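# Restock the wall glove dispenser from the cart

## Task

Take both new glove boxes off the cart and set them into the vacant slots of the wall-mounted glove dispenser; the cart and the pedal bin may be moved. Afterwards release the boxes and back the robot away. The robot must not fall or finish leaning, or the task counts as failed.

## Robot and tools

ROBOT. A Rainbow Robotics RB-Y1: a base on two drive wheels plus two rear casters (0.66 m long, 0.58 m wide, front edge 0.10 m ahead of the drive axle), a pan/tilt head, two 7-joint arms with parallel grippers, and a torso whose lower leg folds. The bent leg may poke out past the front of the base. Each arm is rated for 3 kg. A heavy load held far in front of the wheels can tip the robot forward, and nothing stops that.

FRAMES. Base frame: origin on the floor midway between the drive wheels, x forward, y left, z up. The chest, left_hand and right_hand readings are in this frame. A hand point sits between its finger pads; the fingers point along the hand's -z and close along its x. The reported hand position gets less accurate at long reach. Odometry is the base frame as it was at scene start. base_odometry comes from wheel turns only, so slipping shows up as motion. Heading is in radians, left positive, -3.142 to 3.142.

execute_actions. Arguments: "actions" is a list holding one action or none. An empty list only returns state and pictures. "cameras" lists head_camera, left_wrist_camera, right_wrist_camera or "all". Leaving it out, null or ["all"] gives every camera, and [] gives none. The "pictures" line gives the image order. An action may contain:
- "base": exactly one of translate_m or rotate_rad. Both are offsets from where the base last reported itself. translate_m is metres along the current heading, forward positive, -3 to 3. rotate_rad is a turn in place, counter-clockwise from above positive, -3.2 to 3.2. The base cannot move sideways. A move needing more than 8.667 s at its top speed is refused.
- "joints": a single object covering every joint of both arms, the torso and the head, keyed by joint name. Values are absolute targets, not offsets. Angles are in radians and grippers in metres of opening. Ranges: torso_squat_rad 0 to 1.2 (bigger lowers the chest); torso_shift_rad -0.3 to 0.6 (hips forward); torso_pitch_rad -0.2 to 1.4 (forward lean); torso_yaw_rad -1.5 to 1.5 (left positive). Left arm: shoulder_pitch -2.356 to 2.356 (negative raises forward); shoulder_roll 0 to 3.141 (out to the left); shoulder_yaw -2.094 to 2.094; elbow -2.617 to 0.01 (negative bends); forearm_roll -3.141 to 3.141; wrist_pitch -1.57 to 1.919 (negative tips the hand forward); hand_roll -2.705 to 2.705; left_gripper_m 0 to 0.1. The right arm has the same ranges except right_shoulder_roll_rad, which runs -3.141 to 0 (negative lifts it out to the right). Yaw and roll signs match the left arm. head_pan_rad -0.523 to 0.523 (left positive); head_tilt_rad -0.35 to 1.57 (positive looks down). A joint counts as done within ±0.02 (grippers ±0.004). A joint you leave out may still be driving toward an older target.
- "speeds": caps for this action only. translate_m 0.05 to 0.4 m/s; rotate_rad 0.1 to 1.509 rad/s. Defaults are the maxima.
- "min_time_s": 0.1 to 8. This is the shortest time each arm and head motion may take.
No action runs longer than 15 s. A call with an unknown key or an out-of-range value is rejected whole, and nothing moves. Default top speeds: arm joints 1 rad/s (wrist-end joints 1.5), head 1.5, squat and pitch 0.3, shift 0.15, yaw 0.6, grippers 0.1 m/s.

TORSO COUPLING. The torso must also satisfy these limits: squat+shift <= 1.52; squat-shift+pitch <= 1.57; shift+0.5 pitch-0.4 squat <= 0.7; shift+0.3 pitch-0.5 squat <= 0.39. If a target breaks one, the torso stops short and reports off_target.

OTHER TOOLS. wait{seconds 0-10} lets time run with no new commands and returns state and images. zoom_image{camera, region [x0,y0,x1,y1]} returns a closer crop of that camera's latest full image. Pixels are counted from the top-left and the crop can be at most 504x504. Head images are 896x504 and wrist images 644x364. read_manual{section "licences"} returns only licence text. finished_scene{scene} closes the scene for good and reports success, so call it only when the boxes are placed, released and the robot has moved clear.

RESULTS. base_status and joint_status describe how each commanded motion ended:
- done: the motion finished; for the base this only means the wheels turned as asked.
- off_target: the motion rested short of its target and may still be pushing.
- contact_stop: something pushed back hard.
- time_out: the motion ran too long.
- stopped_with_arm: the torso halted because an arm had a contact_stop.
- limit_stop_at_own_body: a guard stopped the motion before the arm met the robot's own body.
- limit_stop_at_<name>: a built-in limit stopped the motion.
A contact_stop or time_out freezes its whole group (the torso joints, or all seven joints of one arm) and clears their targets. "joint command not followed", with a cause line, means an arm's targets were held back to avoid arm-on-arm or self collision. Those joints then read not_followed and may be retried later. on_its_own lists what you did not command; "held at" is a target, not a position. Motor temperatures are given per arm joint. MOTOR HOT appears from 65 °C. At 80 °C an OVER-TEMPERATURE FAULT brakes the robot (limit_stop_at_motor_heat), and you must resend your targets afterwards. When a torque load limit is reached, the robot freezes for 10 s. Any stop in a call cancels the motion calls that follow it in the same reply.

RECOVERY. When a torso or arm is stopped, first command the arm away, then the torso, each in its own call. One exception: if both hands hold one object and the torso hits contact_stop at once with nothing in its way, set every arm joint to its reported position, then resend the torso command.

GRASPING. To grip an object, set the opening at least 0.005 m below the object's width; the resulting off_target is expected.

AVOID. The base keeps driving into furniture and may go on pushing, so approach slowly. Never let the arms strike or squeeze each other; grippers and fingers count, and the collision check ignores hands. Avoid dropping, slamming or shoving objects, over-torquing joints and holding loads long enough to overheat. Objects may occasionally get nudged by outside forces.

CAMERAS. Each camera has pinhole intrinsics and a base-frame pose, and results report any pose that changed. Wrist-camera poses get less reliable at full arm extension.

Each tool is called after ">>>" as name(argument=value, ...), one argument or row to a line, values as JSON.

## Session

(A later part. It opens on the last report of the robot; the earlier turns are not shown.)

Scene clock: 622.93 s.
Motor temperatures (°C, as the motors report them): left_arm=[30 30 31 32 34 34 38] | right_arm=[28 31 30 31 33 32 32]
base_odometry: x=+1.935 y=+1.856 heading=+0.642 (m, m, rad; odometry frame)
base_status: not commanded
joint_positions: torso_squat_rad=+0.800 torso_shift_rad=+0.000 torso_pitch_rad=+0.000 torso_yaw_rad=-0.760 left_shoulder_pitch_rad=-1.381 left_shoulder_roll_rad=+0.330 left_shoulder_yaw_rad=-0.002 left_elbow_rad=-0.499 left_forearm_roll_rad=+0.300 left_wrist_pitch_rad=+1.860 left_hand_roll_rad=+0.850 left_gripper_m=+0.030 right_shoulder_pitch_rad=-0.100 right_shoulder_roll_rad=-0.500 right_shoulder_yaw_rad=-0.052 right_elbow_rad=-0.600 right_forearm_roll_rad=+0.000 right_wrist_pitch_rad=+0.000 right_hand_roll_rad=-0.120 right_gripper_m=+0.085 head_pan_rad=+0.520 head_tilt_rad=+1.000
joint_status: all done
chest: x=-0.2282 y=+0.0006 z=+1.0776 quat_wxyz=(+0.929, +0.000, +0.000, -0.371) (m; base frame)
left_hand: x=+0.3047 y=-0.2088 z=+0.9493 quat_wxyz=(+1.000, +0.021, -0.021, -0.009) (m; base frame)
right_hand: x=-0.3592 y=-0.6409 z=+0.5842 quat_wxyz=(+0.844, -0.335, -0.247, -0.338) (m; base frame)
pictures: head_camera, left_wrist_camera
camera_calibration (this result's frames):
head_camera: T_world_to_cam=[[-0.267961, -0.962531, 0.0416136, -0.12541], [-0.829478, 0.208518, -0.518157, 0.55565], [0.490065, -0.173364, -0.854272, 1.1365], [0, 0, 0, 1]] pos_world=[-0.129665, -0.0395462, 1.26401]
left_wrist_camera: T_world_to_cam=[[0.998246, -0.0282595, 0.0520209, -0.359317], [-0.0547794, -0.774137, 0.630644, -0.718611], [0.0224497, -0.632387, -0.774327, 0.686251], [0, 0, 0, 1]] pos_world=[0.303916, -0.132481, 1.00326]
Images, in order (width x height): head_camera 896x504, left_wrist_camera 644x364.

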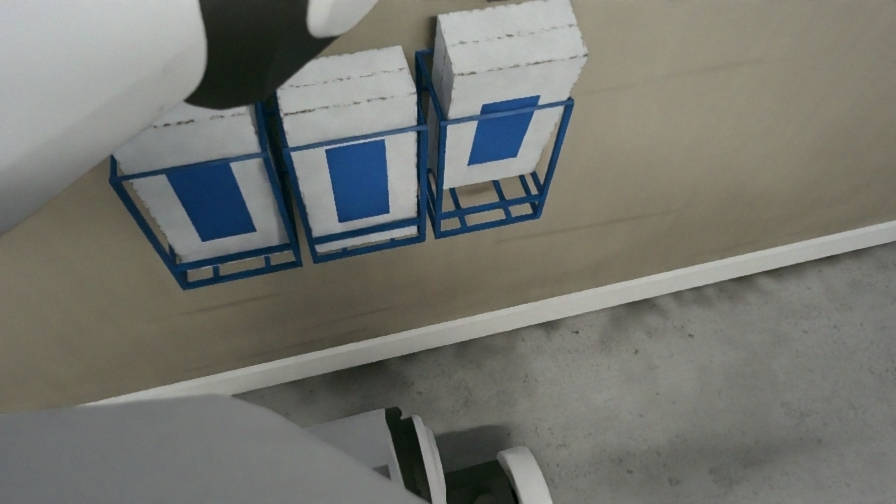

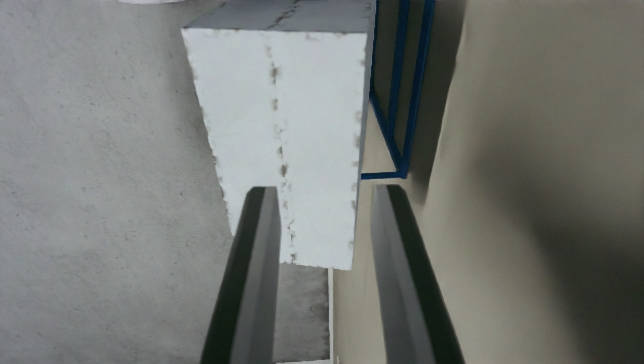

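>>> execute_actions(
  actions=[
    {"base":{"translate_m":-0.09},"joints":{"left_gripper_m":0.0}},
  ],
  cameras=[],
)

>>> execute_actions(
  actions=[
    {"joints":{"torso_squat_rad":0.94}},
  ],
  cameras=["left_wrist_camera"],
)

>>> execute_actions(
  actions=[
    {"base":{"translate_m":0.04},"speeds":{"translate_m":0.05}},
  ],
  cameras=["left_wrist_camera","head_camera"],
)

Scene clock: 632.10 s.
Motor temperatures (°C, as the motors report them): left_arm=[31 30 31 32 34 34 38] | right_arm=[28 31 30 31 33 32 32]
base_odometry: x=+1.863 y=+1.802 heading=+0.640 (m, m, rad; odometry frame)
base_status: done
joint_positions: torso_squat_rad=+0.800 torso_shift_rad=+0.000 torso_pitch_rad=+0.000 torso_yaw_rad=-0.760 left_shoulder_pitch_rad=-1.380 left_shoulder_roll_rad=+0.330 left_shoulder_yaw_rad=-0.002 left_elbow_rad=-0.499 left_forearm_roll_rad=+0.300 left_wrist_pitch_rad=+1.860 left_hand_roll_rad=+0.850 left_gripper_m=+0.000 right_shoulder_pitch_rad=-0.100 right_shoulder_roll_rad=-0.500 right_shoulder_yaw_rad=-0.052 right_elbow_rad=-0.600 right_forearm_roll_rad=+0.000 right_wrist_pitch_rad=+0.000 right_hand_roll_rad=-0.120 right_gripper_m=+0.085 head_pan_rad=+0.520 head_tilt_rad=+1.000
joint_status: all done
chest: x=-0.2282 y=+0.0006 z=+1.0776 quat_wxyz=(+0.929, +0.000, +0.000, -0.371) (m; base frame)
left_hand: x=+0.3047 y=-0.2087 z=+0.9492 quat_wxyz=(+1.000, +0.021, -0.021, -0.009) (m; base frame)
right_hand: x=-0.3592 y=-0.6409 z=+0.5842 quat_wxyz=(+0.844, -0.335, -0.247, -0.338) (m; base frame)
pictures: none
No camera images: the call's "cameras" was empty. Leave "cameras" out to get every camera's image.

Scene clock: 633.40 s.
Motor temperatures (°C, as the motors report them): left_arm=[31 30 31 32 34 34 38] | right_arm=[28 31 30 31 33 32 32]
base_odometry: x=+1.863 y=+1.802 heading=+0.640 (m, m, rad; odometry frame)
base_status: not commanded
joint_positions: torso_squat_rad=+0.940 torso_shift_rad=+0.000 torso_pitch_rad=+0.000 torso_yaw_rad=-0.760 left_shoulder_pitch_rad=-1.380 left_shoulder_roll_rad=+0.330 left_shoulder_yaw_rad=-0.002 left_elbow_rad=-0.499 left_forearm_roll_rad=+0.300 left_wrist_pitch_rad=+1.860 left_hand_roll_rad=+0.850 left_gripper_m=+0.000 right_shoulder_pitch_rad=-0.100 right_shoulder_roll_rad=-0.500 right_shoulder_yaw_rad=-0.052 right_elbow_rad=-0.600 right_forearm_roll_rad=+0.000 right_wrist_pitch_rad=+0.000 right_hand_roll_rad=-0.120 right_gripper_m=+0.085 head_pan_rad=+0.520 head_tilt_rad=+1.000
joint_status: all done
chest: x=-0.2282 y=+0.0005 z=+1.0028 quat_wxyz=(+0.929, +0.000, +0.000, -0.371) (m; base frame)
left_hand: x=+0.3047 y=-0.2088 z=+0.8744 quat_wxyz=(+1.000, +0.021, -0.021, -0.009) (m; base frame)
right_hand: x=-0.3591 y=-0.6410 z=+0.5093 quat_wxyz=(+0.844, -0.335, -0.247, -0.338) (m; base frame)
pictures: left_wrist_camera
camera_calibration (this result's frames):
left_wrist_camera: T_world_to_cam=[[0.998253, -0.0281278, 0.0519546, -0.355374], [-0.0546337, -0.774193, 0.630587, -0.671386], [0.0224858, -0.632324, -0.774378, 0.628312], [0, 0, 0, 1]] pos_world=[0.303945, -0.132482, 0.928381]
Images, in order (width x height): left_wrist_camera 644x364.

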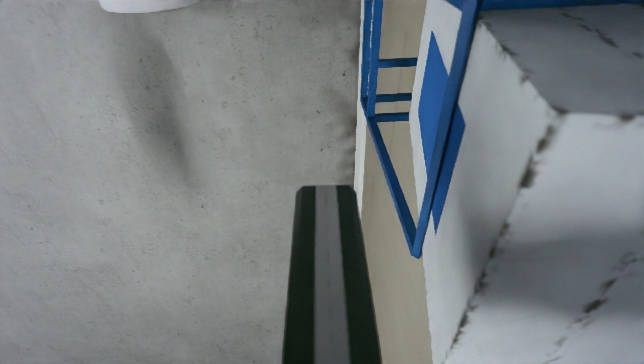

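Scene clock: 635.33 s.
Motor temperatures (°C, as the motors report them): left_arm=[31 30 31 32 34 34 38] | right_arm=[28 31 30 31 33 32 32]
base_odometry: x=+1.895 y=+1.826 heading=+0.641 (m, m, rad; odometry frame)
base_status: done
joint_positions: torso_squat_rad=+0.940 torso_shift_rad=+0.000 torso_pitch_rad=+0.000 torso_yaw_rad=-0.760 left_shoulder_pitch_rad=-1.380 left_shoulder_roll_rad=+0.330 left_shoulder_yaw_rad=-0.002 left_elbow_rad=-0.499 left_forearm_roll_rad=+0.300 left_wrist_pitch_rad=+1.860 left_hand_roll_rad=+0.850 left_gripper_m=+0.000 right_shoulder_pitch_rad=-0.100 right_shoulder_roll_rad=-0.500 right_shoulder_yaw_rad=-0.052 right_elbow_rad=-0.600 right_forearm_roll_rad=+0.000 right_wrist_pitch_rad=+0.000 right_hand_roll_rad=-0.120 right_gripper_m=+0.085 head_pan_rad=+0.520 head_tilt_rad=+1.000
joint_status: not commanded
chest: x=-0.2281 y=+0.0005 z=+1.0028 quat_wxyz=(+0.929, +0.000, +0.000, -0.371) (m; base frame)
left_hand: x=+0.3048 y=-0.2088 z=+0.8743 quat_wxyz=(+1.000, +0.021, -0.021, -0.009) (m; base frame)
right_hand: x=-0.3592 y=-0.6409 z=+0.5093 quat_wxyz=(+0.844, -0.335, -0.247, -0.338) (m; base frame)
pictures: head_camera, left_wrist_camera
camera_calibration (this result's frames):
head_camera: T_world_to_cam=[[-0.26795, -0.962531, 0.0416783, -0.122393], [-0.829583, 0.20851, -0.517992, 0.516769], [0.489893, -0.173371, -0.85437, 1.07256], [0, 0, 0, 1]] pos_world=[-0.129529, -0.0396085, 1.18914]
left_wrist_camera: T_world_to_cam=[[0.998264, -0.0282067, 0.0517124, -0.355209], [-0.0545417, -0.774194, 0.630594, -0.671362], [0.0222484, -0.63232, -0.774388, 0.628277], [0, 0, 0, 1]] pos_world=[0.303997, -0.132512, 0.928256]
Images, in order (width x height): head_camera 896x504, left_wrist_camera 644x364.

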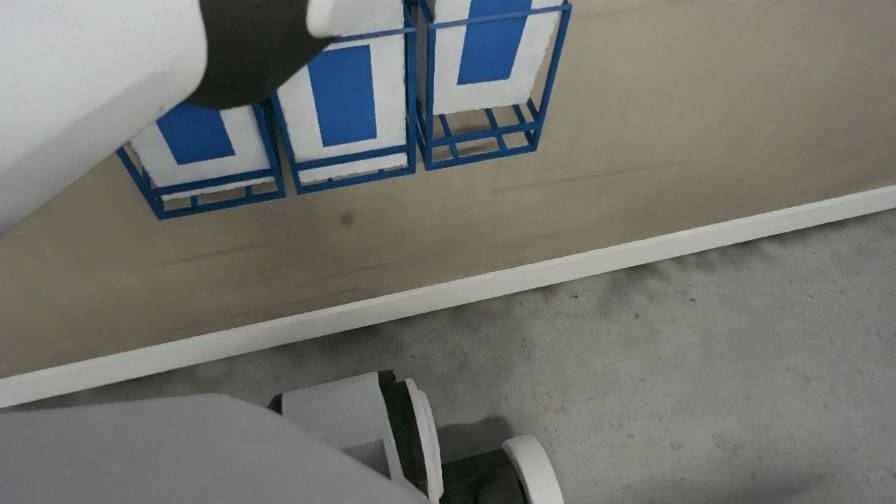

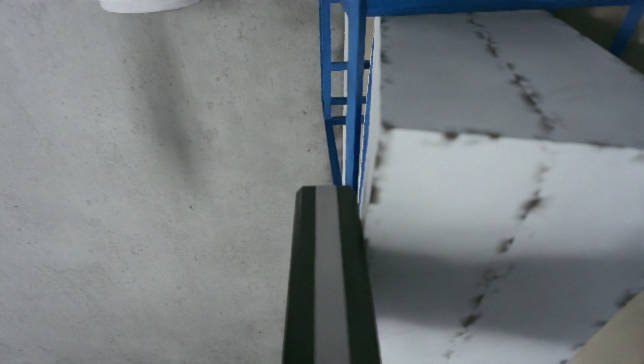

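Just touching; push a bit more.

>>> execute_actions(
  actions=[
    {"base":{"translate_m":0.025},"speeds":{"translate_m":0.05}},
  ],
  cameras=["left_wrist_camera","head_camera"],
)

Scene clock: 640.67 s.
Motor temperatures (°C, as the motors report them): left_arm=[31 30 31 32 34 33 38] | right_arm=[28 31 30 31 33 32 32]
base_odometry: x=+1.915 y=+1.841 heading=+0.643 (m, m, rad; odometry frame)
base_status: done
joint_positions: torso_squat_rad=+0.940 torso_shift_rad=+0.000 torso_pitch_rad=+0.000 torso_yaw_rad=-0.760 left_shoulder_pitch_rad=-1.380 left_shoulder_roll_rad=+0.330 left_shoulder_yaw_rad=-0.002 left_elbow_rad=-0.499 left_forearm_roll_rad=+0.300 left_wrist_pitch_rad=+1.860 left_hand_roll_rad=+0.850 left_gripper_m=+0.000 right_shoulder_pitch_rad=-0.100 right_shoulder_roll_rad=-0.500 right_shoulder_yaw_rad=-0.052 right_elbow_rad=-0.600 right_forearm_roll_rad=+0.000 right_wrist_pitch_rad=+0.000 right_hand_roll_rad=-0.120 right_gripper_m=+0.085 head_pan_rad=+0.520 head_tilt_rad=+1.000
joint_status: not commanded
chest: x=-0.2281 y=+0.0005 z=+1.0028 quat_wxyz=(+0.929, +0.000, +0.000, -0.371) (m; base frame)
left_hand: x=+0.3048 y=-0.2088 z=+0.8742 quat_wxyz=(+1.000, +0.021, -0.021, -0.009) (m; base frame)
right_hand: x=-0.3592 y=-0.6409 z=+0.5093 quat_wxyz=(+0.844, -0.335, -0.247, -0.338) (m; base frame)
pictures: head_camera, left_wrist_camera
camera_calibration (this result's frames):
head_camera: T_world_to_cam=[[-0.267945, -0.962532, 0.0416782, -0.122392], [-0.829612, 0.208516, -0.517944, 0.516737], [0.489847, -0.173357, -0.854399, 1.07256], [0, 0, 0, 1]] pos_world=[-0.129495, -0.0396172, 1.18914]
left_wrist_camera: T_world_to_cam=[[0.998269, -0.0281852, 0.0516143, -0.355134], [-0.0544621, -0.774223, 0.630566, -0.671332], [0.0221883, -0.632286, -0.774418, 0.628302], [0, 0, 0, 1]] pos_world=[0.304017, -0.132503, 0.928217]
Images, in order (width x height): head_camera 896x504, left_wrist_camera 644x364.

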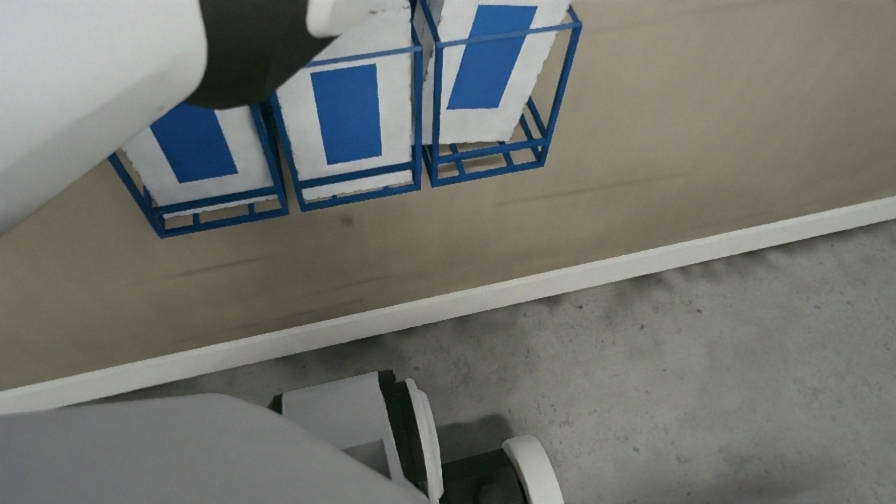

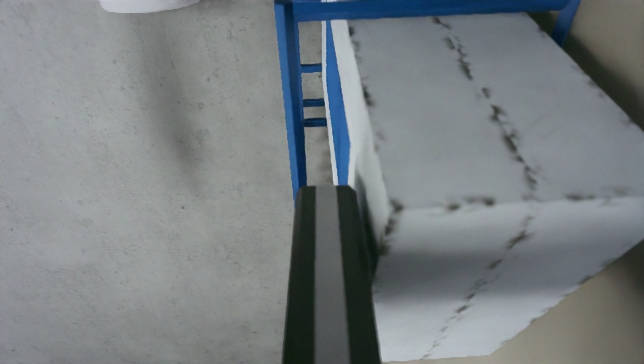

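>>> execute_actions(
  actions=[
    {"base":{"translate_m":-0.04}},
  ],
  cameras=[],
)

>>> execute_actions(
  actions=[
    {"joints":{"torso_squat_rad":0.6,"left_gripper_m":0.088}},
  ],
  cameras=["head_camera","left_wrist_camera"],
)

Scene clock: 647.60 s.
Motor temperatures (°C, as the motors report them): left_arm=[31 30 31 32 34 33 38] | right_arm=[28 31 30 31 33 32 32]
base_odometry: x=+1.883 y=+1.817 heading=+0.641 (m, m, rad; odometry frame)
base_status: done
joint_positions: torso_squat_rad=+0.940 torso_shift_rad=+0.000 torso_pitch_rad=+0.000 torso_yaw_rad=-0.760 left_shoulder_pitch_rad=-1.380 left_shoulder_roll_rad=+0.330 left_shoulder_yaw_rad=-0.002 left_elbow_rad=-0.499 left_forearm_roll_rad=+0.300 left_wrist_pitch_rad=+1.860 left_hand_roll_rad=+0.850 left_gripper_m=+0.000 right_shoulder_pitch_rad=-0.100 right_shoulder_roll_rad=-0.500 right_shoulder_yaw_rad=-0.052 right_elbow_rad=-0.600 right_forearm_roll_rad=+0.000 right_wrist_pitch_rad=+0.000 right_hand_roll_rad=-0.120 right_gripper_m=+0.085 head_pan_rad=+0.520 head_tilt_rad=+1.000
joint_status: not commanded
chest: x=-0.2281 y=+0.0005 z=+1.0028 quat_wxyz=(+0.929, +0.000, +0.000, -0.371) (m; base frame)
left_hand: x=+0.3048 y=-0.2088 z=+0.8743 quat_wxyz=(+1.000, +0.021, -0.021, -0.009) (m; base frame)
right_hand: x=-0.3591 y=-0.6409 z=+0.5093 quat_wxyz=(+0.844, -0.335, -0.247, -0.338) (m; base frame)
pictures: none
No camera images: the call's "cameras" was empty. Leave "cameras" out to get every camera's image.

Scene clock: 649.57 s.
Motor temperatures (°C, as the motors report them): left_arm=[31 30 31 32 34 33 38] | right_arm=[28 31 30 31 33 32 32]
base_odometry: x=+1.883 y=+1.817 heading=+0.641 (m, m, rad; odometry frame)
base_status: not commanded
joint_positions: torso_squat_rad=+0.600 torso_shift_rad=+0.000 torso_pitch_rad=+0.000 torso_yaw_rad=-0.760 left_shoulder_pitch_rad=-1.380 left_shoulder_roll_rad=+0.330 left_shoulder_yaw_rad=-0.002 left_elbow_rad=-0.499 left_forearm_roll_rad=+0.300 left_wrist_pitch_rad=+1.860 left_hand_roll_rad=+0.850 left_gripper_m=+0.088 right_shoulder_pitch_rad=-0.100 right_shoulder_roll_rad=-0.500 right_shoulder_yaw_rad=-0.052 right_elbow_rad=-0.600 right_forearm_roll_rad=+0.000 right_wrist_pitch_rad=+0.000 right_hand_roll_rad=-0.120 right_gripper_m=+0.085 head_pan_rad=+0.520 head_tilt_rad=+1.000
joint_status: all done
chest: x=-0.2280 y=+0.0006 z=+1.1676 quat_wxyz=(+0.929, +0.000, +0.000, -0.371) (m; base frame)
left_hand: x=+0.3048 y=-0.2087 z=+1.0390 quat_wxyz=(+1.000, +0.021, -0.021, -0.009) (m; base frame)
right_hand: x=-0.3591 y=-0.6408 z=+0.6742 quat_wxyz=(+0.844, -0.335, -0.247, -0.338) (m; base frame)
pictures: head_camera, left_wrist_camera
camera_calibration (this result's frames):
head_camera: T_world_to_cam=[[-0.267919, -0.962538, 0.041722, -0.129143], [-0.829702, 0.208499, -0.517806, 0.601975], [0.489709, -0.173347, -0.85448, 1.21349], [0, 0, 0, 1]] pos_world=[-0.129394, -0.0394625, 1.35399]
left_wrist_camera: T_world_to_cam=[[0.998278, -0.0281199, 0.0514728, -0.363551], [-0.0543222, -0.774224, 0.630576, -0.775154], [0.0221197, -0.632287, -0.774419, 0.756054], [0, 0, 0, 1]] pos_world=[0.304093, -0.132323, 1.09301]
Images, in order (width x height): head_camera 896x504, left_wrist_camera 644x364.

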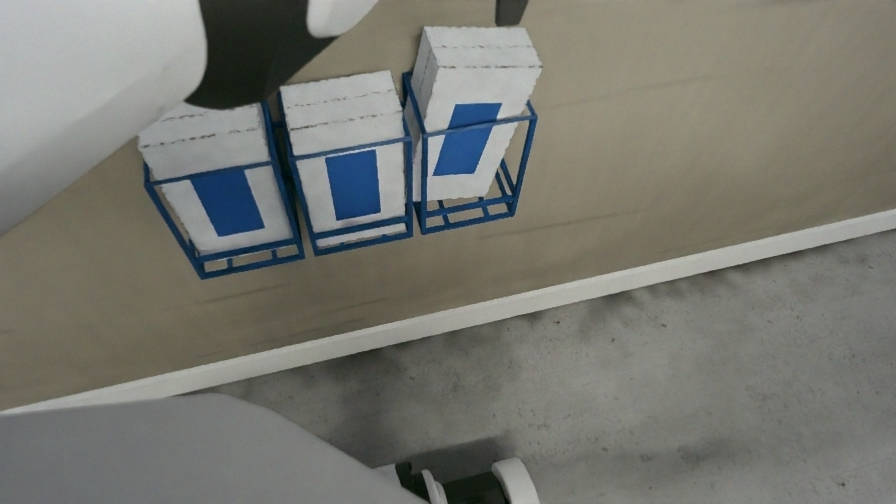

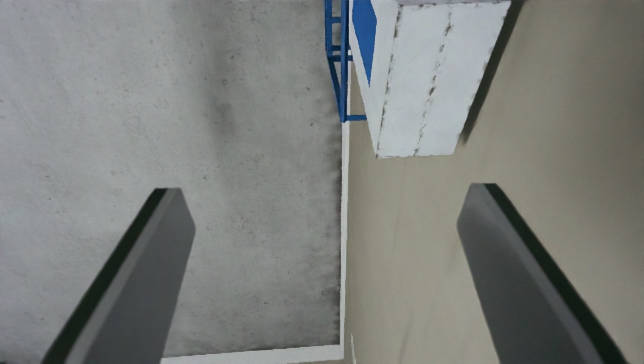

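>>> execute_actions(
  actions=[
    {"base":{"translate_m":0.06},"speeds":{"translate_m":0.08},"joints":{"left_wrist_pitch_rad":1.83,"left_shoulder_roll_rad":0.33,"left_forearm_roll_rad":0.36}},
  ],
  cameras=[],
)

>>> execute_actions(
  actions=[
    {"joints":{"torso_squat_rad":0.85}},
  ],
  cameras=["head_camera","left_wrist_camera"],
)

Scene clock: 658.03 s.
Motor temperatures (°C, as the motors report them): left_arm=[31 30 31 33 34 33 38] | right_arm=[28 31 30 31 33 32 32]
base_odometry: x=+1.931 y=+1.853 heading=+0.642 (m, m, rad; odometry frame)
base_status: done
joint_positions: torso_squat_rad=+0.600 torso_shift_rad=+0.000 torso_pitch_rad=+0.000 torso_yaw_rad=-0.760 left_shoulder_pitch_rad=-1.380 left_shoulder_roll_rad=+0.330 left_shoulder_yaw_rad=-0.002 left_elbow_rad=-0.499 left_forearm_roll_rad=+0.360 left_wrist_pitch_rad=+1.830 left_hand_roll_rad=+0.850 left_gripper_m=+0.088 right_shoulder_pitch_rad=-0.100 right_shoulder_roll_rad=-0.500 right_shoulder_yaw_rad=-0.052 right_elbow_rad=-0.600 right_forearm_roll_rad=+0.000 right_wrist_pitch_rad=+0.000 right_hand_roll_rad=-0.120 right_gripper_m=+0.085 head_pan_rad=+0.520 head_tilt_rad=+1.000
joint_status: all done
chest: x=-0.2280 y=+0.0006 z=+1.1677 quat_wxyz=(+0.929, +0.000, +0.000, -0.371) (m; base frame)
left_hand: x=+0.2990 y=-0.2225 z=+1.0387 quat_wxyz=(+1.000, -0.009, -0.009, -0.018) (m; base frame)
right_hand: x=-0.3592 y=-0.6408 z=+0.6742 quat_wxyz=(+0.844, -0.335, -0.247, -0.338) (m; base frame)
pictures: none
No camera images: the call's "cameras" was empty. Leave "cameras" out to get every camera's image.

Scene clock: 659.67 s.
Motor temperatures (°C, as the motors report them): left_arm=[31 30 31 33 34 33 38] | right_arm=[28 31 30 31 33 32 32]
base_odometry: x=+1.931 y=+1.853 heading=+0.642 (m, m, rad; odometry frame)
base_status: not commanded
joint_positions: torso_squat_rad=+0.850 torso_shift_rad=+0.000 torso_pitch_rad=+0.000 torso_yaw_rad=-0.760 left_shoulder_pitch_rad=-1.380 left_shoulder_roll_rad=+0.330 left_shoulder_yaw_rad=-0.002 left_elbow_rad=-0.499 left_forearm_roll_rad=+0.360 left_wrist_pitch_rad=+1.830 left_hand_roll_rad=+0.850 left_gripper_m=+0.088 right_shoulder_pitch_rad=-0.100 right_shoulder_roll_rad=-0.500 right_shoulder_yaw_rad=-0.052 right_elbow_rad=-0.600 right_forearm_roll_rad=+0.000 right_wrist_pitch_rad=+0.000 right_hand_roll_rad=-0.120 right_gripper_m=+0.085 head_pan_rad=+0.520 head_tilt_rad=+1.000
joint_status: all done
chest: x=-0.2282 y=+0.0005 z=+1.0519 quat_wxyz=(+0.929, +0.000, +0.000, -0.371) (m; base frame)
left_hand: x=+0.2989 y=-0.2226 z=+0.9232 quat_wxyz=(+1.000, -0.009, -0.009, -0.018) (m; base frame)
right_hand: x=-0.3592 y=-0.6409 z=+0.5584 quat_wxyz=(+0.844, -0.335, -0.247, -0.338) (m; base frame)
pictures: head_camera, left_wrist_camera
camera_calibration (this result's frames):
head_camera: T_world_to_cam=[[-0.267945, -0.962535, 0.0416144, -0.124359], [-0.829483, 0.208505, -0.518154, 0.542328], [0.490064, -0.173355, -0.854274, 1.11454], [0, 0, 0, 1]] pos_world=[-0.129664, -0.0395675, 1.2383]
left_wrist_camera: T_world_to_cam=[[0.998646, -0.0434658, 0.0285738, -0.334409], [-0.0513294, -0.734449, 0.67672, -0.747837], [-0.00842815, -0.67727, -0.735686, 0.621009], [0, 0, 0, 1]] pos_world=[0.300805, -0.143192, 0.972499]
Images, in order (width x height): head_camera 896x504, left_wrist_camera 644x364.

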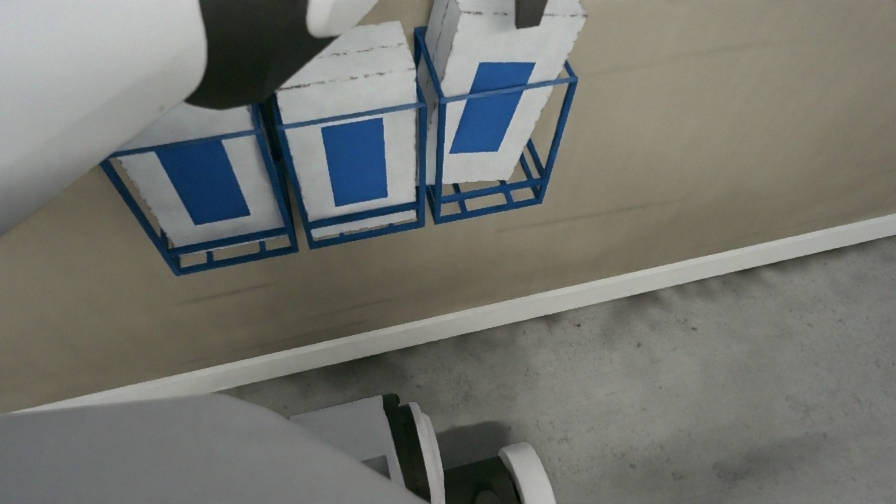

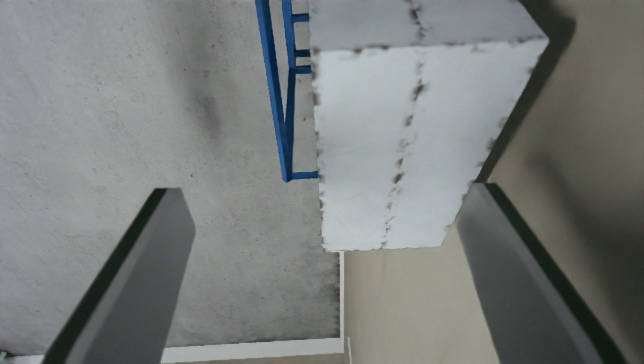

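>>> execute_actions(
  actions=[
    {"joints":{"torso_squat_rad":0.7,"left_gripper_m":0}},
  ],
  cameras=[],
)

>>> execute_actions(
  actions=[
    {"joints":{"torso_yaw_rad":-0.94,"left_hand_roll_rad":1.0}},
  ],
  cameras=[],
)

>>> execute_actions(
  actions=[
    {"base":{"translate_m":0.04},"speeds":{"translate_m":0.08},"joints":{"torso_squat_rad":0.93}},
  ],
  cameras=["head_camera","left_wrist_camera"],
)

Scene clock: 668.90 s.
Motor temperatures (°C, as the motors report them): left_arm=[31 30 31 33 34 33 38] | right_arm=[28 31 30 31 33 32 32]
base_odometry: x=+1.931 y=+1.853 heading=+0.642 (m, m, rad; odometry frame)
base_status: not commanded
joint_positions: torso_squat_rad=+0.700 torso_shift_rad=+0.000 torso_pitch_rad=+0.000 torso_yaw_rad=-0.760 left_shoulder_pitch_rad=-1.380 left_shoulder_roll_rad=+0.330 left_shoulder_yaw_rad=-0.002 left_elbow_rad=-0.499 left_forearm_roll_rad=+0.360 left_wrist_pitch_rad=+1.830 left_hand_roll_rad=+0.850 left_gripper_m=+0.000 right_shoulder_pitch_rad=-0.100 right_shoulder_roll_rad=-0.500 right_shoulder_yaw_rad=-0.052 right_elbow_rad=-0.600 right_forearm_roll_rad=+0.000 right_wrist_pitch_rad=+0.000 right_hand_roll_rad=-0.120 right_gripper_m=+0.085 head_pan_rad=+0.520 head_tilt_rad=+1.000
joint_status: all done
chest: x=-0.2280 y=+0.0006 z=+1.1253 quat_wxyz=(+0.929, +0.000, +0.000, -0.371) (m; base frame)
left_hand: x=+0.2990 y=-0.2225 z=+0.9963 quat_wxyz=(+1.000, -0.009, -0.009, -0.018) (m; base frame)
right_hand: x=-0.3592 y=-0.6408 z=+0.6319 quat_wxyz=(+0.844, -0.335, -0.247, -0.338) (m; base frame)
pictures: none
No camera images: the call's "cameras" was empty. Leave "cameras" out to get every camera's image.

Scene clock: 669.97 s.
Motor temperatures (°C, as the motors report them): left_arm=[31 30 31 33 34 33 38] | right_arm=[28 31 30 31 33 32 32]
base_odometry: x=+1.931 y=+1.853 heading=+0.642 (m, m, rad; odometry frame)
base_status: not commanded
joint_positions: torso_squat_rad=+0.700 torso_shift_rad=+0.000 torso_pitch_rad=+0.000 torso_yaw_rad=-0.940 left_shoulder_pitch_rad=-1.380 left_shoulder_roll_rad=+0.330 left_shoulder_yaw_rad=-0.002 left_elbow_rad=-0.499 left_forearm_roll_rad=+0.360 left_wrist_pitch_rad=+1.830 left_hand_roll_rad=+1.000 left_gripper_m=+0.000 right_shoulder_pitch_rad=-0.100 right_shoulder_roll_rad=-0.500 right_shoulder_yaw_rad=-0.052 right_elbow_rad=-0.600 right_forearm_roll_rad=+0.000 right_wrist_pitch_rad=+0.000 right_hand_roll_rad=-0.120 right_gripper_m=+0.085 head_pan_rad=+0.520 head_tilt_rad=+1.000
joint_status: all done
chest: x=-0.2280 y=+0.0006 z=+1.1253 quat_wxyz=(+0.892, +0.000, +0.000, -0.453) (m; base frame)
left_hand: x=+0.2505 y=-0.3133 z=+0.9964 quat_wxyz=(+0.999, -0.010, -0.007, -0.033) (m; base frame)
right_hand: x=-0.4719 y=-0.6070 z=+0.6319 quat_wxyz=(+0.810, -0.356, -0.215, -0.413) (m; base frame)
pictures: none
No camera images: the call's "cameras" was empty. Leave "cameras" out to get every camera's image.

Scene clock: 671.53 s.
Motor temperatures (°C, as the motors report them): left_arm=[31 30 31 33 34 33 38] | right_arm=[28 31 30 31 33 32 32]
base_odometry: x=+1.963 y=+1.877 heading=+0.644 (m, m, rad; odometry frame)
base_status: done
joint_positions: torso_squat_rad=+0.930 torso_shift_rad=+0.000 torso_pitch_rad=+0.000 torso_yaw_rad=-0.940 left_shoulder_pitch_rad=-1.380 left_shoulder_roll_rad=+0.330 left_shoulder_yaw_rad=-0.002 left_elbow_rad=-0.499 left_forearm_roll_rad=+0.360 left_wrist_pitch_rad=+1.830 left_hand_roll_rad=+1.000 left_gripper_m=+0.000 right_shoulder_pitch_rad=-0.100 right_shoulder_roll_rad=-0.500 right_shoulder_yaw_rad=-0.052 right_elbow_rad=-0.600 right_forearm_roll_rad=+0.000 right_wrist_pitch_rad=+0.000 right_hand_roll_rad=-0.120 right_gripper_m=+0.085 head_pan_rad=+0.520 head_tilt_rad=+1.000
joint_status: all done
chest: x=-0.2282 y=+0.0005 z=+1.0084 quat_wxyz=(+0.892, +0.000, +0.000, -0.453) (m; base frame)
left_hand: x=+0.2504 y=-0.3134 z=+0.8797 quat_wxyz=(+0.999, -0.010, -0.007, -0.033) (m; base frame)
right_hand: x=-0.4718 y=-0.6071 z=+0.5149 quat_wxyz=(+0.810, -0.356, -0.216, -0.413) (m; base frame)
pictures: head_camera, left_wrist_camera
camera_calibration (this result's frames):
head_camera: T_world_to_cam=[[-0.435956, -0.89901, 0.0415169, -0.16086], [-0.778704, 0.353685, -0.518195, 0.531349], [0.451179, -0.25824, -0.854254, 1.06851], [0, 0, 0, 1]] pos_world=[-0.138454, -0.0566132, 1.1948]
left_wrist_camera: T_world_to_cam=[[0.996962, -0.0734292, 0.0259933, -0.295417], [-0.0715332, -0.730991, 0.678627, -0.783144], [-0.0308302, -0.678425, -0.734023, 0.530903], [0, 0, 0, 1]] pos_world=[0.254866, -0.233986, 0.928836]
Images, in order (width x height): head_camera 896x504, left_wrist_camera 644x364.

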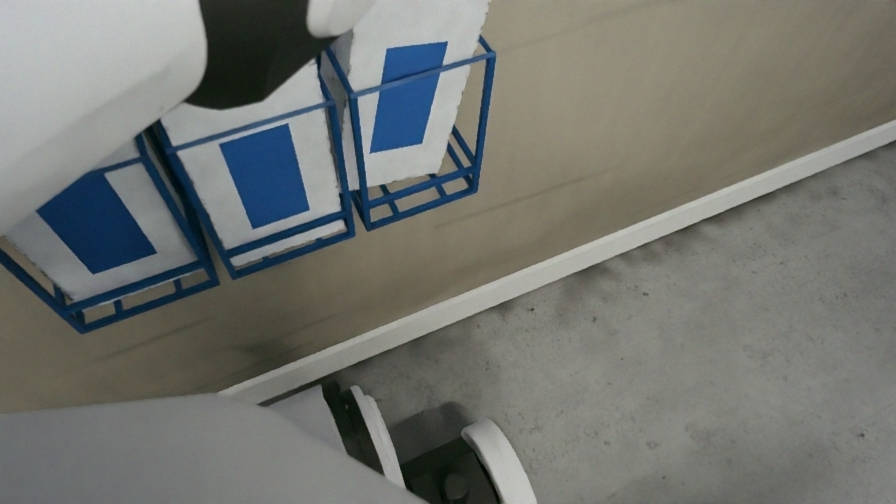

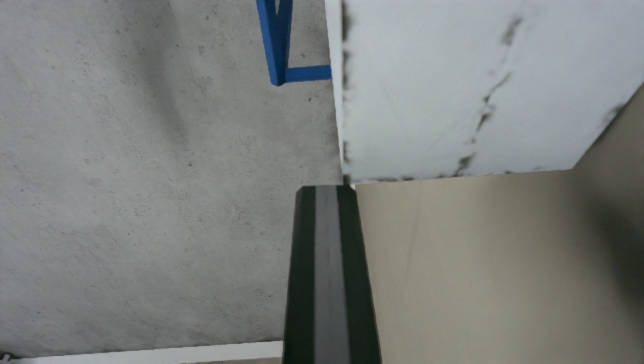

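>>> execute_actions(
  actions=[
    {"base":{"translate_m":0.025},"speeds":{"translate_m":0.05}},
  ],
  cameras=[],
)

>>> execute_actions(
  actions=[
    {"joints":{"torso_yaw_rad":-0.86}},
  ],
  cameras=["head_camera","left_wrist_camera"],
)

Scene clock: 678.77 s.
Motor temperatures (°C, as the motors report them): left_arm=[31 30 31 33 34 33 38] | right_arm=[28 31 30 31 33 32 32]
base_odometry: x=+1.983 y=+1.892 heading=+0.645 (m, m, rad; odometry frame)
base_status: done
joint_positions: torso_squat_rad=+0.930 torso_shift_rad=+0.000 torso_pitch_rad=+0.000 torso_yaw_rad=-0.940 left_shoulder_pitch_rad=-1.380 left_shoulder_roll_rad=+0.330 left_shoulder_yaw_rad=-0.002 left_elbow_rad=-0.499 left_forearm_roll_rad=+0.360 left_wrist_pitch_rad=+1.830 left_hand_roll_rad=+1.000 left_gripper_m=+0.000 right_shoulder_pitch_rad=-0.100 right_shoulder_roll_rad=-0.500 right_shoulder_yaw_rad=-0.052 right_elbow_rad=-0.600 right_forearm_roll_rad=+0.000 right_wrist_pitch_rad=+0.000 right_hand_roll_rad=-0.120 right_gripper_m=+0.085 head_pan_rad=+0.520 head_tilt_rad=+1.000
joint_status: not commanded
chest: x=-0.2281 y=+0.0005 z=+1.0084 quat_wxyz=(+0.892, +0.000, +0.000, -0.453) (m; base frame)
left_hand: x=+0.2505 y=-0.3134 z=+0.8796 quat_wxyz=(+0.999, -0.010, -0.007, -0.033) (m; base frame)
right_hand: x=-0.4718 y=-0.6071 z=+0.5149 quat_wxyz=(+0.810, -0.356, -0.216, -0.413) (m; base frame)
pictures: none
No camera images: the call's "cameras" was empty. Leave "cameras" out to get every camera's image.

Scene clock: 679.83 s.
Motor temperatures (°C, as the motors report them): left_arm=[31 30 31 33 34 33 38] | right_arm=[28 31 30 31 33 32 32]
base_odometry: x=+1.982 y=+1.892 heading=+0.645 (m, m, rad; odometry frame)
base_status: not commanded
joint_positions: torso_squat_rad=+0.930 torso_shift_rad=-0.001 torso_pitch_rad=-0.002 torso_yaw_rad=-0.914 left_shoulder_pitch_rad=-1.381 left_shoulder_roll_rad=+0.325 left_shoulder_yaw_rad=-0.001 left_elbow_rad=-0.499 left_forearm_roll_rad=+0.362 left_wrist_pitch_rad=+1.831 left_hand_roll_rad=+1.000 left_gripper_m=+0.000 right_shoulder_pitch_rad=-0.100 right_shoulder_roll_rad=-0.500 right_shoulder_yaw_rad=-0.052 right_elbow_rad=-0.600 right_forearm_roll_rad=+0.000 right_wrist_pitch_rad=+0.000 right_hand_roll_rad=-0.120 right_gripper_m=+0.085 head_pan_rad=+0.520 head_tilt_rad=+1.000
joint_status: torso_yaw_rad contact_stop (moved +0.026 of +0.080)
on_its_own: torso_yaw_rad is held at -0.913, not at your -0.860, since a contact_stop
chest: x=-0.2291 y=+0.0004 z=+1.0083 quat_wxyz=(+0.897, +0.000, -0.001, -0.441) (m; base frame)
left_hand: x=+0.2548 y=-0.3025 z=+0.8800 quat_wxyz=(+1.000, -0.010, -0.007, -0.022) (m; base frame)
right_hand: x=-0.4557 y=-0.6134 z=+0.5144 quat_wxyz=(+0.815, -0.353, -0.221, -0.402) (m; base frame)
pictures: head_camera, left_wrist_camera
camera_calibration (this result's frames):
head_camera: T_world_to_cam=[[-0.412175, -0.91019, 0.0408167, -0.155127], [-0.786955, 0.333077, -0.519386, 0.529935], [0.459145, -0.246198, -0.853565, 1.0699], [0, 0, 0, 1]] pos_world=[-0.138145, -0.0542952, 1.1948]
left_wrist_camera: T_world_to_cam=[[0.998318, -0.0527147, 0.02414, -0.291485], [-0.0550631, -0.73164, 0.679463, -0.780206], [-0.0181559, -0.67965, -0.733312, 0.534371], [0, 0, 0, 1]] pos_world=[0.257736, -0.22301, 0.929019]
Images, in order (width x height): head_camera 896x504, left_wrist_camera 644x364.

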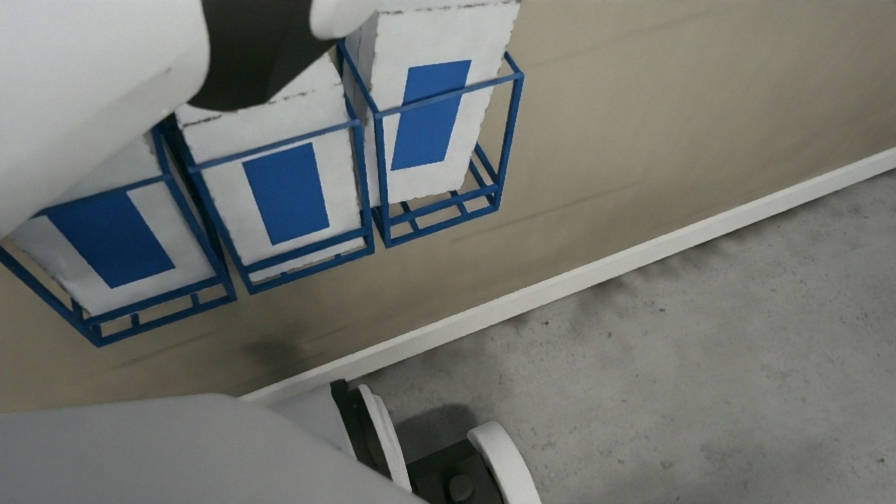

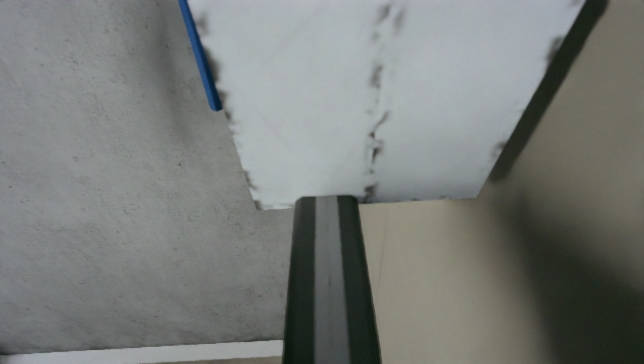

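>>> execute_actions(
  actions=[
    {"base":{"translate_m":-0.012},"joints":{"left_shoulder_roll_rad":0.375},"min_time_s":1.5},
  ],
  cameras=["head_camera","left_wrist_camera"],
)

Scene clock: 688.77 s.
Motor temperatures (°C, as the motors report them): left_arm=[31 31 31 33 36 34 38] | right_arm=[28 31 30 31 33 32 32]
base_odometry: x=+1.973 y=+1.884 heading=+0.645 (m, m, rad; odometry frame)
base_status: done
joint_positions: torso_squat_rad=+0.930 torso_shift_rad=-0.001 torso_pitch_rad=-0.002 torso_yaw_rad=-0.913 left_shoulder_pitch_rad=-1.382 left_shoulder_roll_rad=+0.349 left_shoulder_yaw_rad=-0.001 left_elbow_rad=-0.499 left_forearm_roll_rad=+0.364 left_wrist_pitch_rad=+1.832 left_hand_roll_rad=+1.000 left_gripper_m=+0.000 right_shoulder_pitch_rad=-0.100 right_shoulder_roll_rad=-0.500 right_shoulder_yaw_rad=-0.052 right_elbow_rad=-0.600 right_forearm_roll_rad=+0.000 right_wrist_pitch_rad=+0.000 right_hand_roll_rad=-0.120 right_gripper_m=+0.085 head_pan_rad=+0.520 head_tilt_rad=+1.000
joint_status: left_shoulder_roll_rad contact_stop (moved +0.024 of +0.050)
on_its_own: torso_yaw_rad is held at -0.913, not at your -0.860, since a contact_stop; left_shoulder_roll_rad is held at +0.351, not at your +0.375, since a contact_stop
chest: x=-0.2288 y=+0.0004 z=+1.0083 quat_wxyz=(+0.898, +0.000, -0.001, -0.441) (m; base frame)
left_hand: x=+0.2659 y=-0.2963 z=+0.8843 quat_wxyz=(+1.000, -0.012, -0.009, -0.011) (m; base frame)
right_hand: x=-0.4556 y=-0.6134 z=+0.5145 quat_wxyz=(+0.815, -0.353, -0.221, -0.402) (m; base frame)
pictures: head_camera, left_wrist_camera
camera_calibration (this result's frames):
head_camera: T_world_to_cam=[[-0.411872, -0.910319, 0.0410012, -0.155129], [-0.787283, 0.332826, -0.519049, 0.529733], [0.458854, -0.246061, -0.853761, 1.06995], [0, 0, 0, 1]] pos_world=[-0.137795, -0.0542528, 1.1948]
left_wrist_camera: T_world_to_cam=[[0.999085, -0.0307885, 0.0296812, -0.30094], [-0.0427609, -0.729593, 0.682544, -0.783385], [0.000640713, -0.683189, -0.730242, 0.533224], [0, 0, 0, 1]] pos_world=[0.266825, -0.216525, 0.93301]
Images, in order (width x height): head_camera 896x504, left_wrist_camera 644x364.

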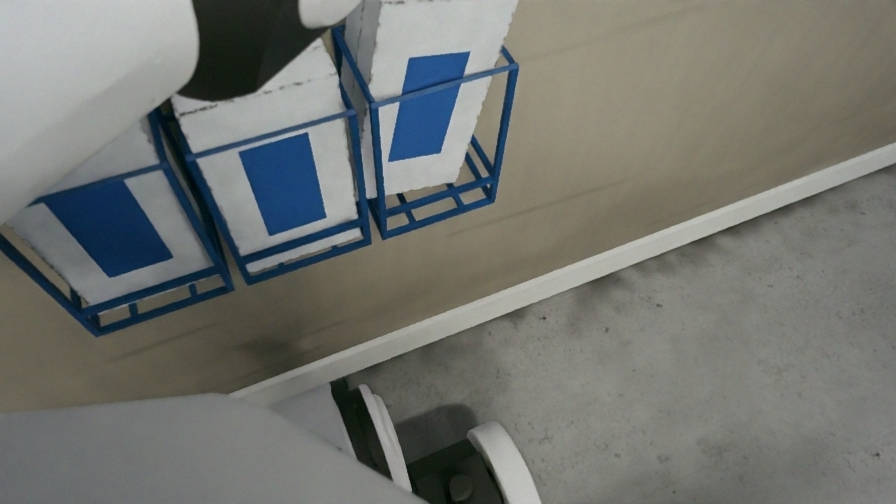

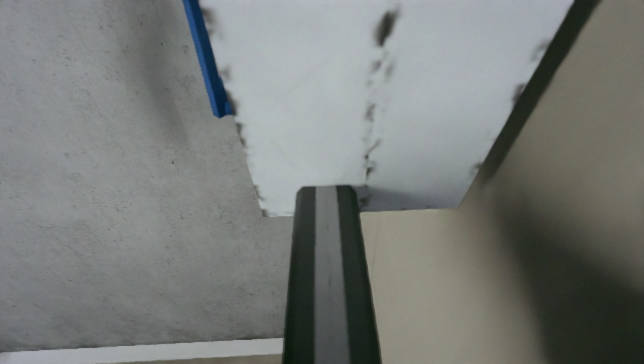

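>>> execute_actions(
  actions=[
    {"joints":{"left_shoulder_roll_rad":0.31,"torso_yaw_rad":-0.95}},
  ],
  cameras=[],
)

>>> execute_actions(
  actions=[
    {"joints":{"torso_squat_rad":0.5}},
  ],
  cameras=[],
)

>>> execute_actions(
  actions=[
    {"base":{"translate_m":-0.4}},
  ],
  cameras=[],
)

>>> execute_actions(
  actions=[
    {"joints":{"torso_yaw_rad":0,"torso_pitch_rad":0.134,"torso_squat_rad":0.3,"head_pan_rad":0,"head_tilt_rad":0.95,"left_shoulder_pitch_rad":-0.1,"left_shoulder_roll_rad":0.3,"left_elbow_rad":-0.3,"left_wrist_pitch_rad":0,"left_forearm_roll_rad":0,"left_hand_roll_rad":0,"right_shoulder_pitch_rad":-1.45,"right_shoulder_roll_rad":-0.35,"right_elbow_rad":-0.6,"right_forearm_roll_rad":-0.178,"right_wrist_pitch_rad":1.85,"right_hand_roll_rad":-0.12,"right_gripper_m":0.09},"min_time_s":2.5},
  ],
  cameras=[],
)

>>> execute_actions(
  actions=[
    {"base":{"translate_m":0.31},"speeds":{"translate_m":0.2}},
  ],
  cameras=["head_camera","right_wrist_camera"],
)

Scene clock: 704.53 s.
Motor temperatures (°C, as the motors report them): left_arm=[31 31 31 33 35 34 38] | right_arm=[28 31 30 31 33 32 32]
base_odometry: x=+1.973 y=+1.884 heading=+0.645 (m, m, rad; odometry frame)
base_status: not commanded
joint_positions: torso_squat_rad=+0.930 torso_shift_rad=-0.001 torso_pitch_rad=-0.001 torso_yaw_rad=-0.950 left_shoulder_pitch_rad=-1.382 left_shoulder_roll_rad=+0.310 left_shoulder_yaw_rad=-0.001 left_elbow_rad=-0.499 left_forearm_roll_rad=+0.364 left_wrist_pitch_rad=+1.831 left_hand_roll_rad=+1.000 left_gripper_m=+0.000 right_shoulder_pitch_rad=-0.100 right_shoulder_roll_rad=-0.500 right_shoulder_yaw_rad=-0.052 right_elbow_rad=-0.600 right_forearm_roll_rad=+0.000 right_wrist_pitch_rad=+0.000 right_hand_roll_rad=-0.120 right_gripper_m=+0.085 head_pan_rad=+0.520 head_tilt_rad=+1.000
joint_status: all done
chest: x=-0.2287 y=+0.0005 z=+1.0083 quat_wxyz=(+0.889, +0.000, -0.001, -0.457) (m; base frame)
left_hand: x=+0.2360 y=-0.3235 z=+0.8773 quat_wxyz=(+0.999, -0.010, -0.002, -0.048) (m; base frame)
right_hand: x=-0.4779 y=-0.6046 z=+0.5146 quat_wxyz=(+0.808, -0.357, -0.214, -0.417) (m; base frame)
pictures: none
No camera images: the call's "cameras" was empty. Leave "cameras" out to get every camera's image.

Scene clock: 706.83 s.
Motor temperatures (°C, as the motors report them): left_arm=[31 31 31 33 35 34 38] | right_arm=[28 31 30 31 33 32 32]
base_odometry: x=+1.973 y=+1.884 heading=+0.645 (m, m, rad; odometry frame)
base_status: not commanded
joint_positions: torso_squat_rad=+0.500 torso_shift_rad=-0.001 torso_pitch_rad=-0.001 torso_yaw_rad=-0.950 left_shoulder_pitch_rad=-1.382 left_shoulder_roll_rad=+0.310 left_shoulder_yaw_rad=-0.001 left_elbow_rad=-0.499 left_forearm_roll_rad=+0.364 left_wrist_pitch_rad=+1.831 left_hand_roll_rad=+1.000 left_gripper_m=+0.000 right_shoulder_pitch_rad=-0.100 right_shoulder_roll_rad=-0.500 right_shoulder_yaw_rad=-0.052 right_elbow_rad=-0.600 right_forearm_roll_rad=+0.000 right_wrist_pitch_rad=+0.000 right_hand_roll_rad=-0.120 right_gripper_m=+0.085 head_pan_rad=+0.520 head_tilt_rad=+1.000
joint_status: all done
chest: x=-0.2287 y=+0.0007 z=+1.2042 quat_wxyz=(+0.889, +0.000, -0.001, -0.457) (m; base frame)
left_hand: x=+0.2360 y=-0.3233 z=+1.0730 quat_wxyz=(+0.999, -0.010, -0.002, -0.048) (m; base frame)
right_hand: x=-0.4780 y=-0.6045 z=+0.7105 quat_wxyz=(+0.808, -0.357, -0.214, -0.417) (m; base frame)
pictures: none
No camera images: the call's "cameras" was empty. Leave "cameras" out to get every camera's image.

Scene clock: 710.03 s.
Motor temperatures (°C, as the motors report them): left_arm=[31 31 31 33 35 34 38] | right_arm=[28 31 30 31 33 32 32]
base_odometry: x=+1.653 y=+1.644 heading=+0.648 (m, m, rad; odometry frame)
base_status: done
joint_positions: torso_squat_rad=+0.500 torso_shift_rad=-0.001 torso_pitch_rad=-0.001 torso_yaw_rad=-0.950 left_shoulder_pitch_rad=-1.382 left_shoulder_roll_rad=+0.310 left_shoulder_yaw_rad=-0.001 left_elbow_rad=-0.499 left_forearm_roll_rad=+0.364 left_wrist_pitch_rad=+1.831 left_hand_roll_rad=+1.000 left_gripper_m=+0.000 right_shoulder_pitch_rad=-0.100 right_shoulder_roll_rad=-0.500 right_shoulder_yaw_rad=-0.052 right_elbow_rad=-0.600 right_forearm_roll_rad=+0.000 right_wrist_pitch_rad=+0.000 right_hand_roll_rad=-0.120 right_gripper_m=+0.085 head_pan_rad=+0.520 head_tilt_rad=+1.000
joint_status: not commanded
chest: x=-0.2288 y=+0.0007 z=+1.2042 quat_wxyz=(+0.889, +0.000, -0.001, -0.457) (m; base frame)
left_hand: x=+0.2360 y=-0.3232 z=+1.0731 quat_wxyz=(+0.999, -0.010, -0.002, -0.047) (m; base frame)
right_hand: x=-0.4780 y=-0.6045 z=+0.7105 quat_wxyz=(+0.808, -0.357, -0.214, -0.417) (m; base frame)
pictures: none
No camera images: the call's "cameras" was empty. Leave "cameras" out to get every camera's image.

Scene clock: 712.90 s.
Motor temperatures (°C, as the motors report them): left_arm=[31 31 31 33 35 34 38] | right_arm=[28 31 30 31 33 32 32]
base_odometry: x=+1.653 y=+1.644 heading=+0.648 (m, m, rad; odometry frame)
base_status: not commanded
joint_positions: torso_squat_rad=+0.300 torso_shift_rad=-0.001 torso_pitch_rad=+0.134 torso_yaw_rad=+0.000 left_shoulder_pitch_rad=-0.100 left_shoulder_roll_rad=+0.300 left_shoulder_yaw_rad=-0.001 left_elbow_rad=-0.300 left_forearm_roll_rad=+0.000 left_wrist_pitch_rad=+0.000 left_hand_roll_rad=+0.000 left_gripper_m=+0.000 right_shoulder_pitch_rad=-1.450 right_shoulder_roll_rad=-0.350 right_shoulder_yaw_rad=-0.052 right_elbow_rad=-0.600 right_forearm_roll_rad=-0.178 right_wrist_pitch_rad=+1.850 right_hand_roll_rad=-0.120 right_gripper_m=+0.090 head_pan_rad=+0.000 head_tilt_rad=+0.950
joint_status: all done
chest: x=-0.1870 y=+0.0007 z=+1.2559 quat_wxyz=(+0.998, +0.000, +0.067, +0.000) (m; base frame)
left_hand: x=-0.0524 y=+0.4361 z=+0.6127 quat_wxyz=(+0.980, +0.144, -0.131, -0.042) (m; base frame)
right_hand: x=+0.3637 y=-0.2253 z=+1.1218 quat_wxyz=(+0.998, -0.061, -0.031, -0.012) (m; base frame)
pictures: none
No camera images: the call's "cameras" was empty. Leave "cameras" out to get every camera's image.

Scene clock: 715.37 s.
Motor temperatures (°C, as the motors report them): left_arm=[31 30 31 32 34 34 38] | right_arm=[28 31 30 31 33 32 32]
base_odometry: x=+1.900 y=+1.830 heading=+0.649 (m, m, rad; odometry frame)
base_status: done
joint_positions: torso_squat_rad=+0.300 torso_shift_rad=-0.001 torso_pitch_rad=+0.133 torso_yaw_rad=+0.000 left_shoulder_pitch_rad=-0.100 left_shoulder_roll_rad=+0.300 left_shoulder_yaw_rad=-0.001 left_elbow_rad=-0.300 left_forearm_roll_rad=+0.000 left_wrist_pitch_rad=+0.000 left_hand_roll_rad=+0.000 left_gripper_m=+0.000 right_shoulder_pitch_rad=-1.449 right_shoulder_roll_rad=-0.349 right_shoulder_yaw_rad=-0.051 right_elbow_rad=-0.599 right_forearm_roll_rad=-0.178 right_wrist_pitch_rad=+1.851 right_hand_roll_rad=-0.120 right_gripper_m=+0.090 head_pan_rad=+0.000 head_tilt_rad=+0.950
joint_status: not commanded
chest: x=-0.1877 y=+0.0007 z=+1.2559 quat_wxyz=(+0.998, +0.000, +0.067, +0.000) (m; base frame)
left_hand: x=-0.0523 y=+0.4359 z=+0.6129 quat_wxyz=(+0.980, +0.144, -0.131, -0.042) (m; base frame)
right_hand: x=+0.3624 y=-0.2253 z=+1.1216 quat_wxyz=(+0.998, -0.061, -0.030, -0.012) (m; base frame)
pictures: head_camera, right_wrist_camera
camera_calibration (this result's frames):
head_camera: T_world_to_cam=[[-0.0281067, -0.998628, 0.0441831, -0.0686382], [-0.895581, 0.00552396, -0.444864, 0.587542], [0.44401, -0.0520732, -0.894508, 1.30353], [0, 0, 0, 1]] pos_world=[-0.0545169, -0.00391069, 1.43043]
right_wrist_camera: T_world_to_cam=[[-0.995808, 0.0139987, -0.0903922, 0.467435], [-0.0384045, 0.832911, 0.552073, -0.38899], [0.083017, 0.55323, -0.828882, 1.11416], [0, 0, 0, 1]] pos_world=[0.358043, -0.298938, 1.18051]
Images, in order (width x height): head_camera 896x504, right_wrist_camera 644x364.

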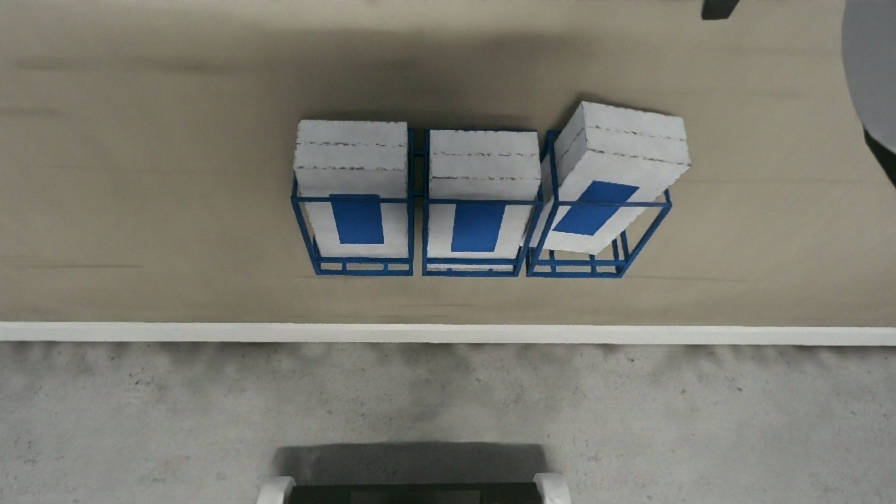

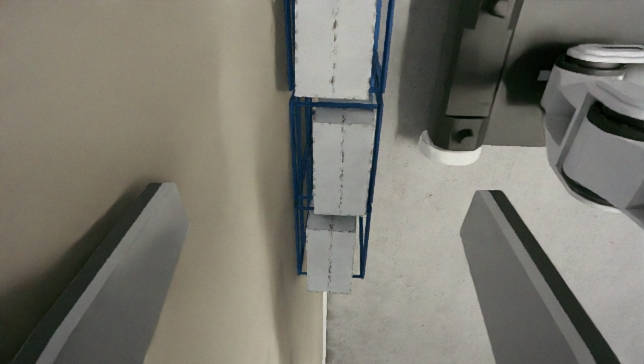

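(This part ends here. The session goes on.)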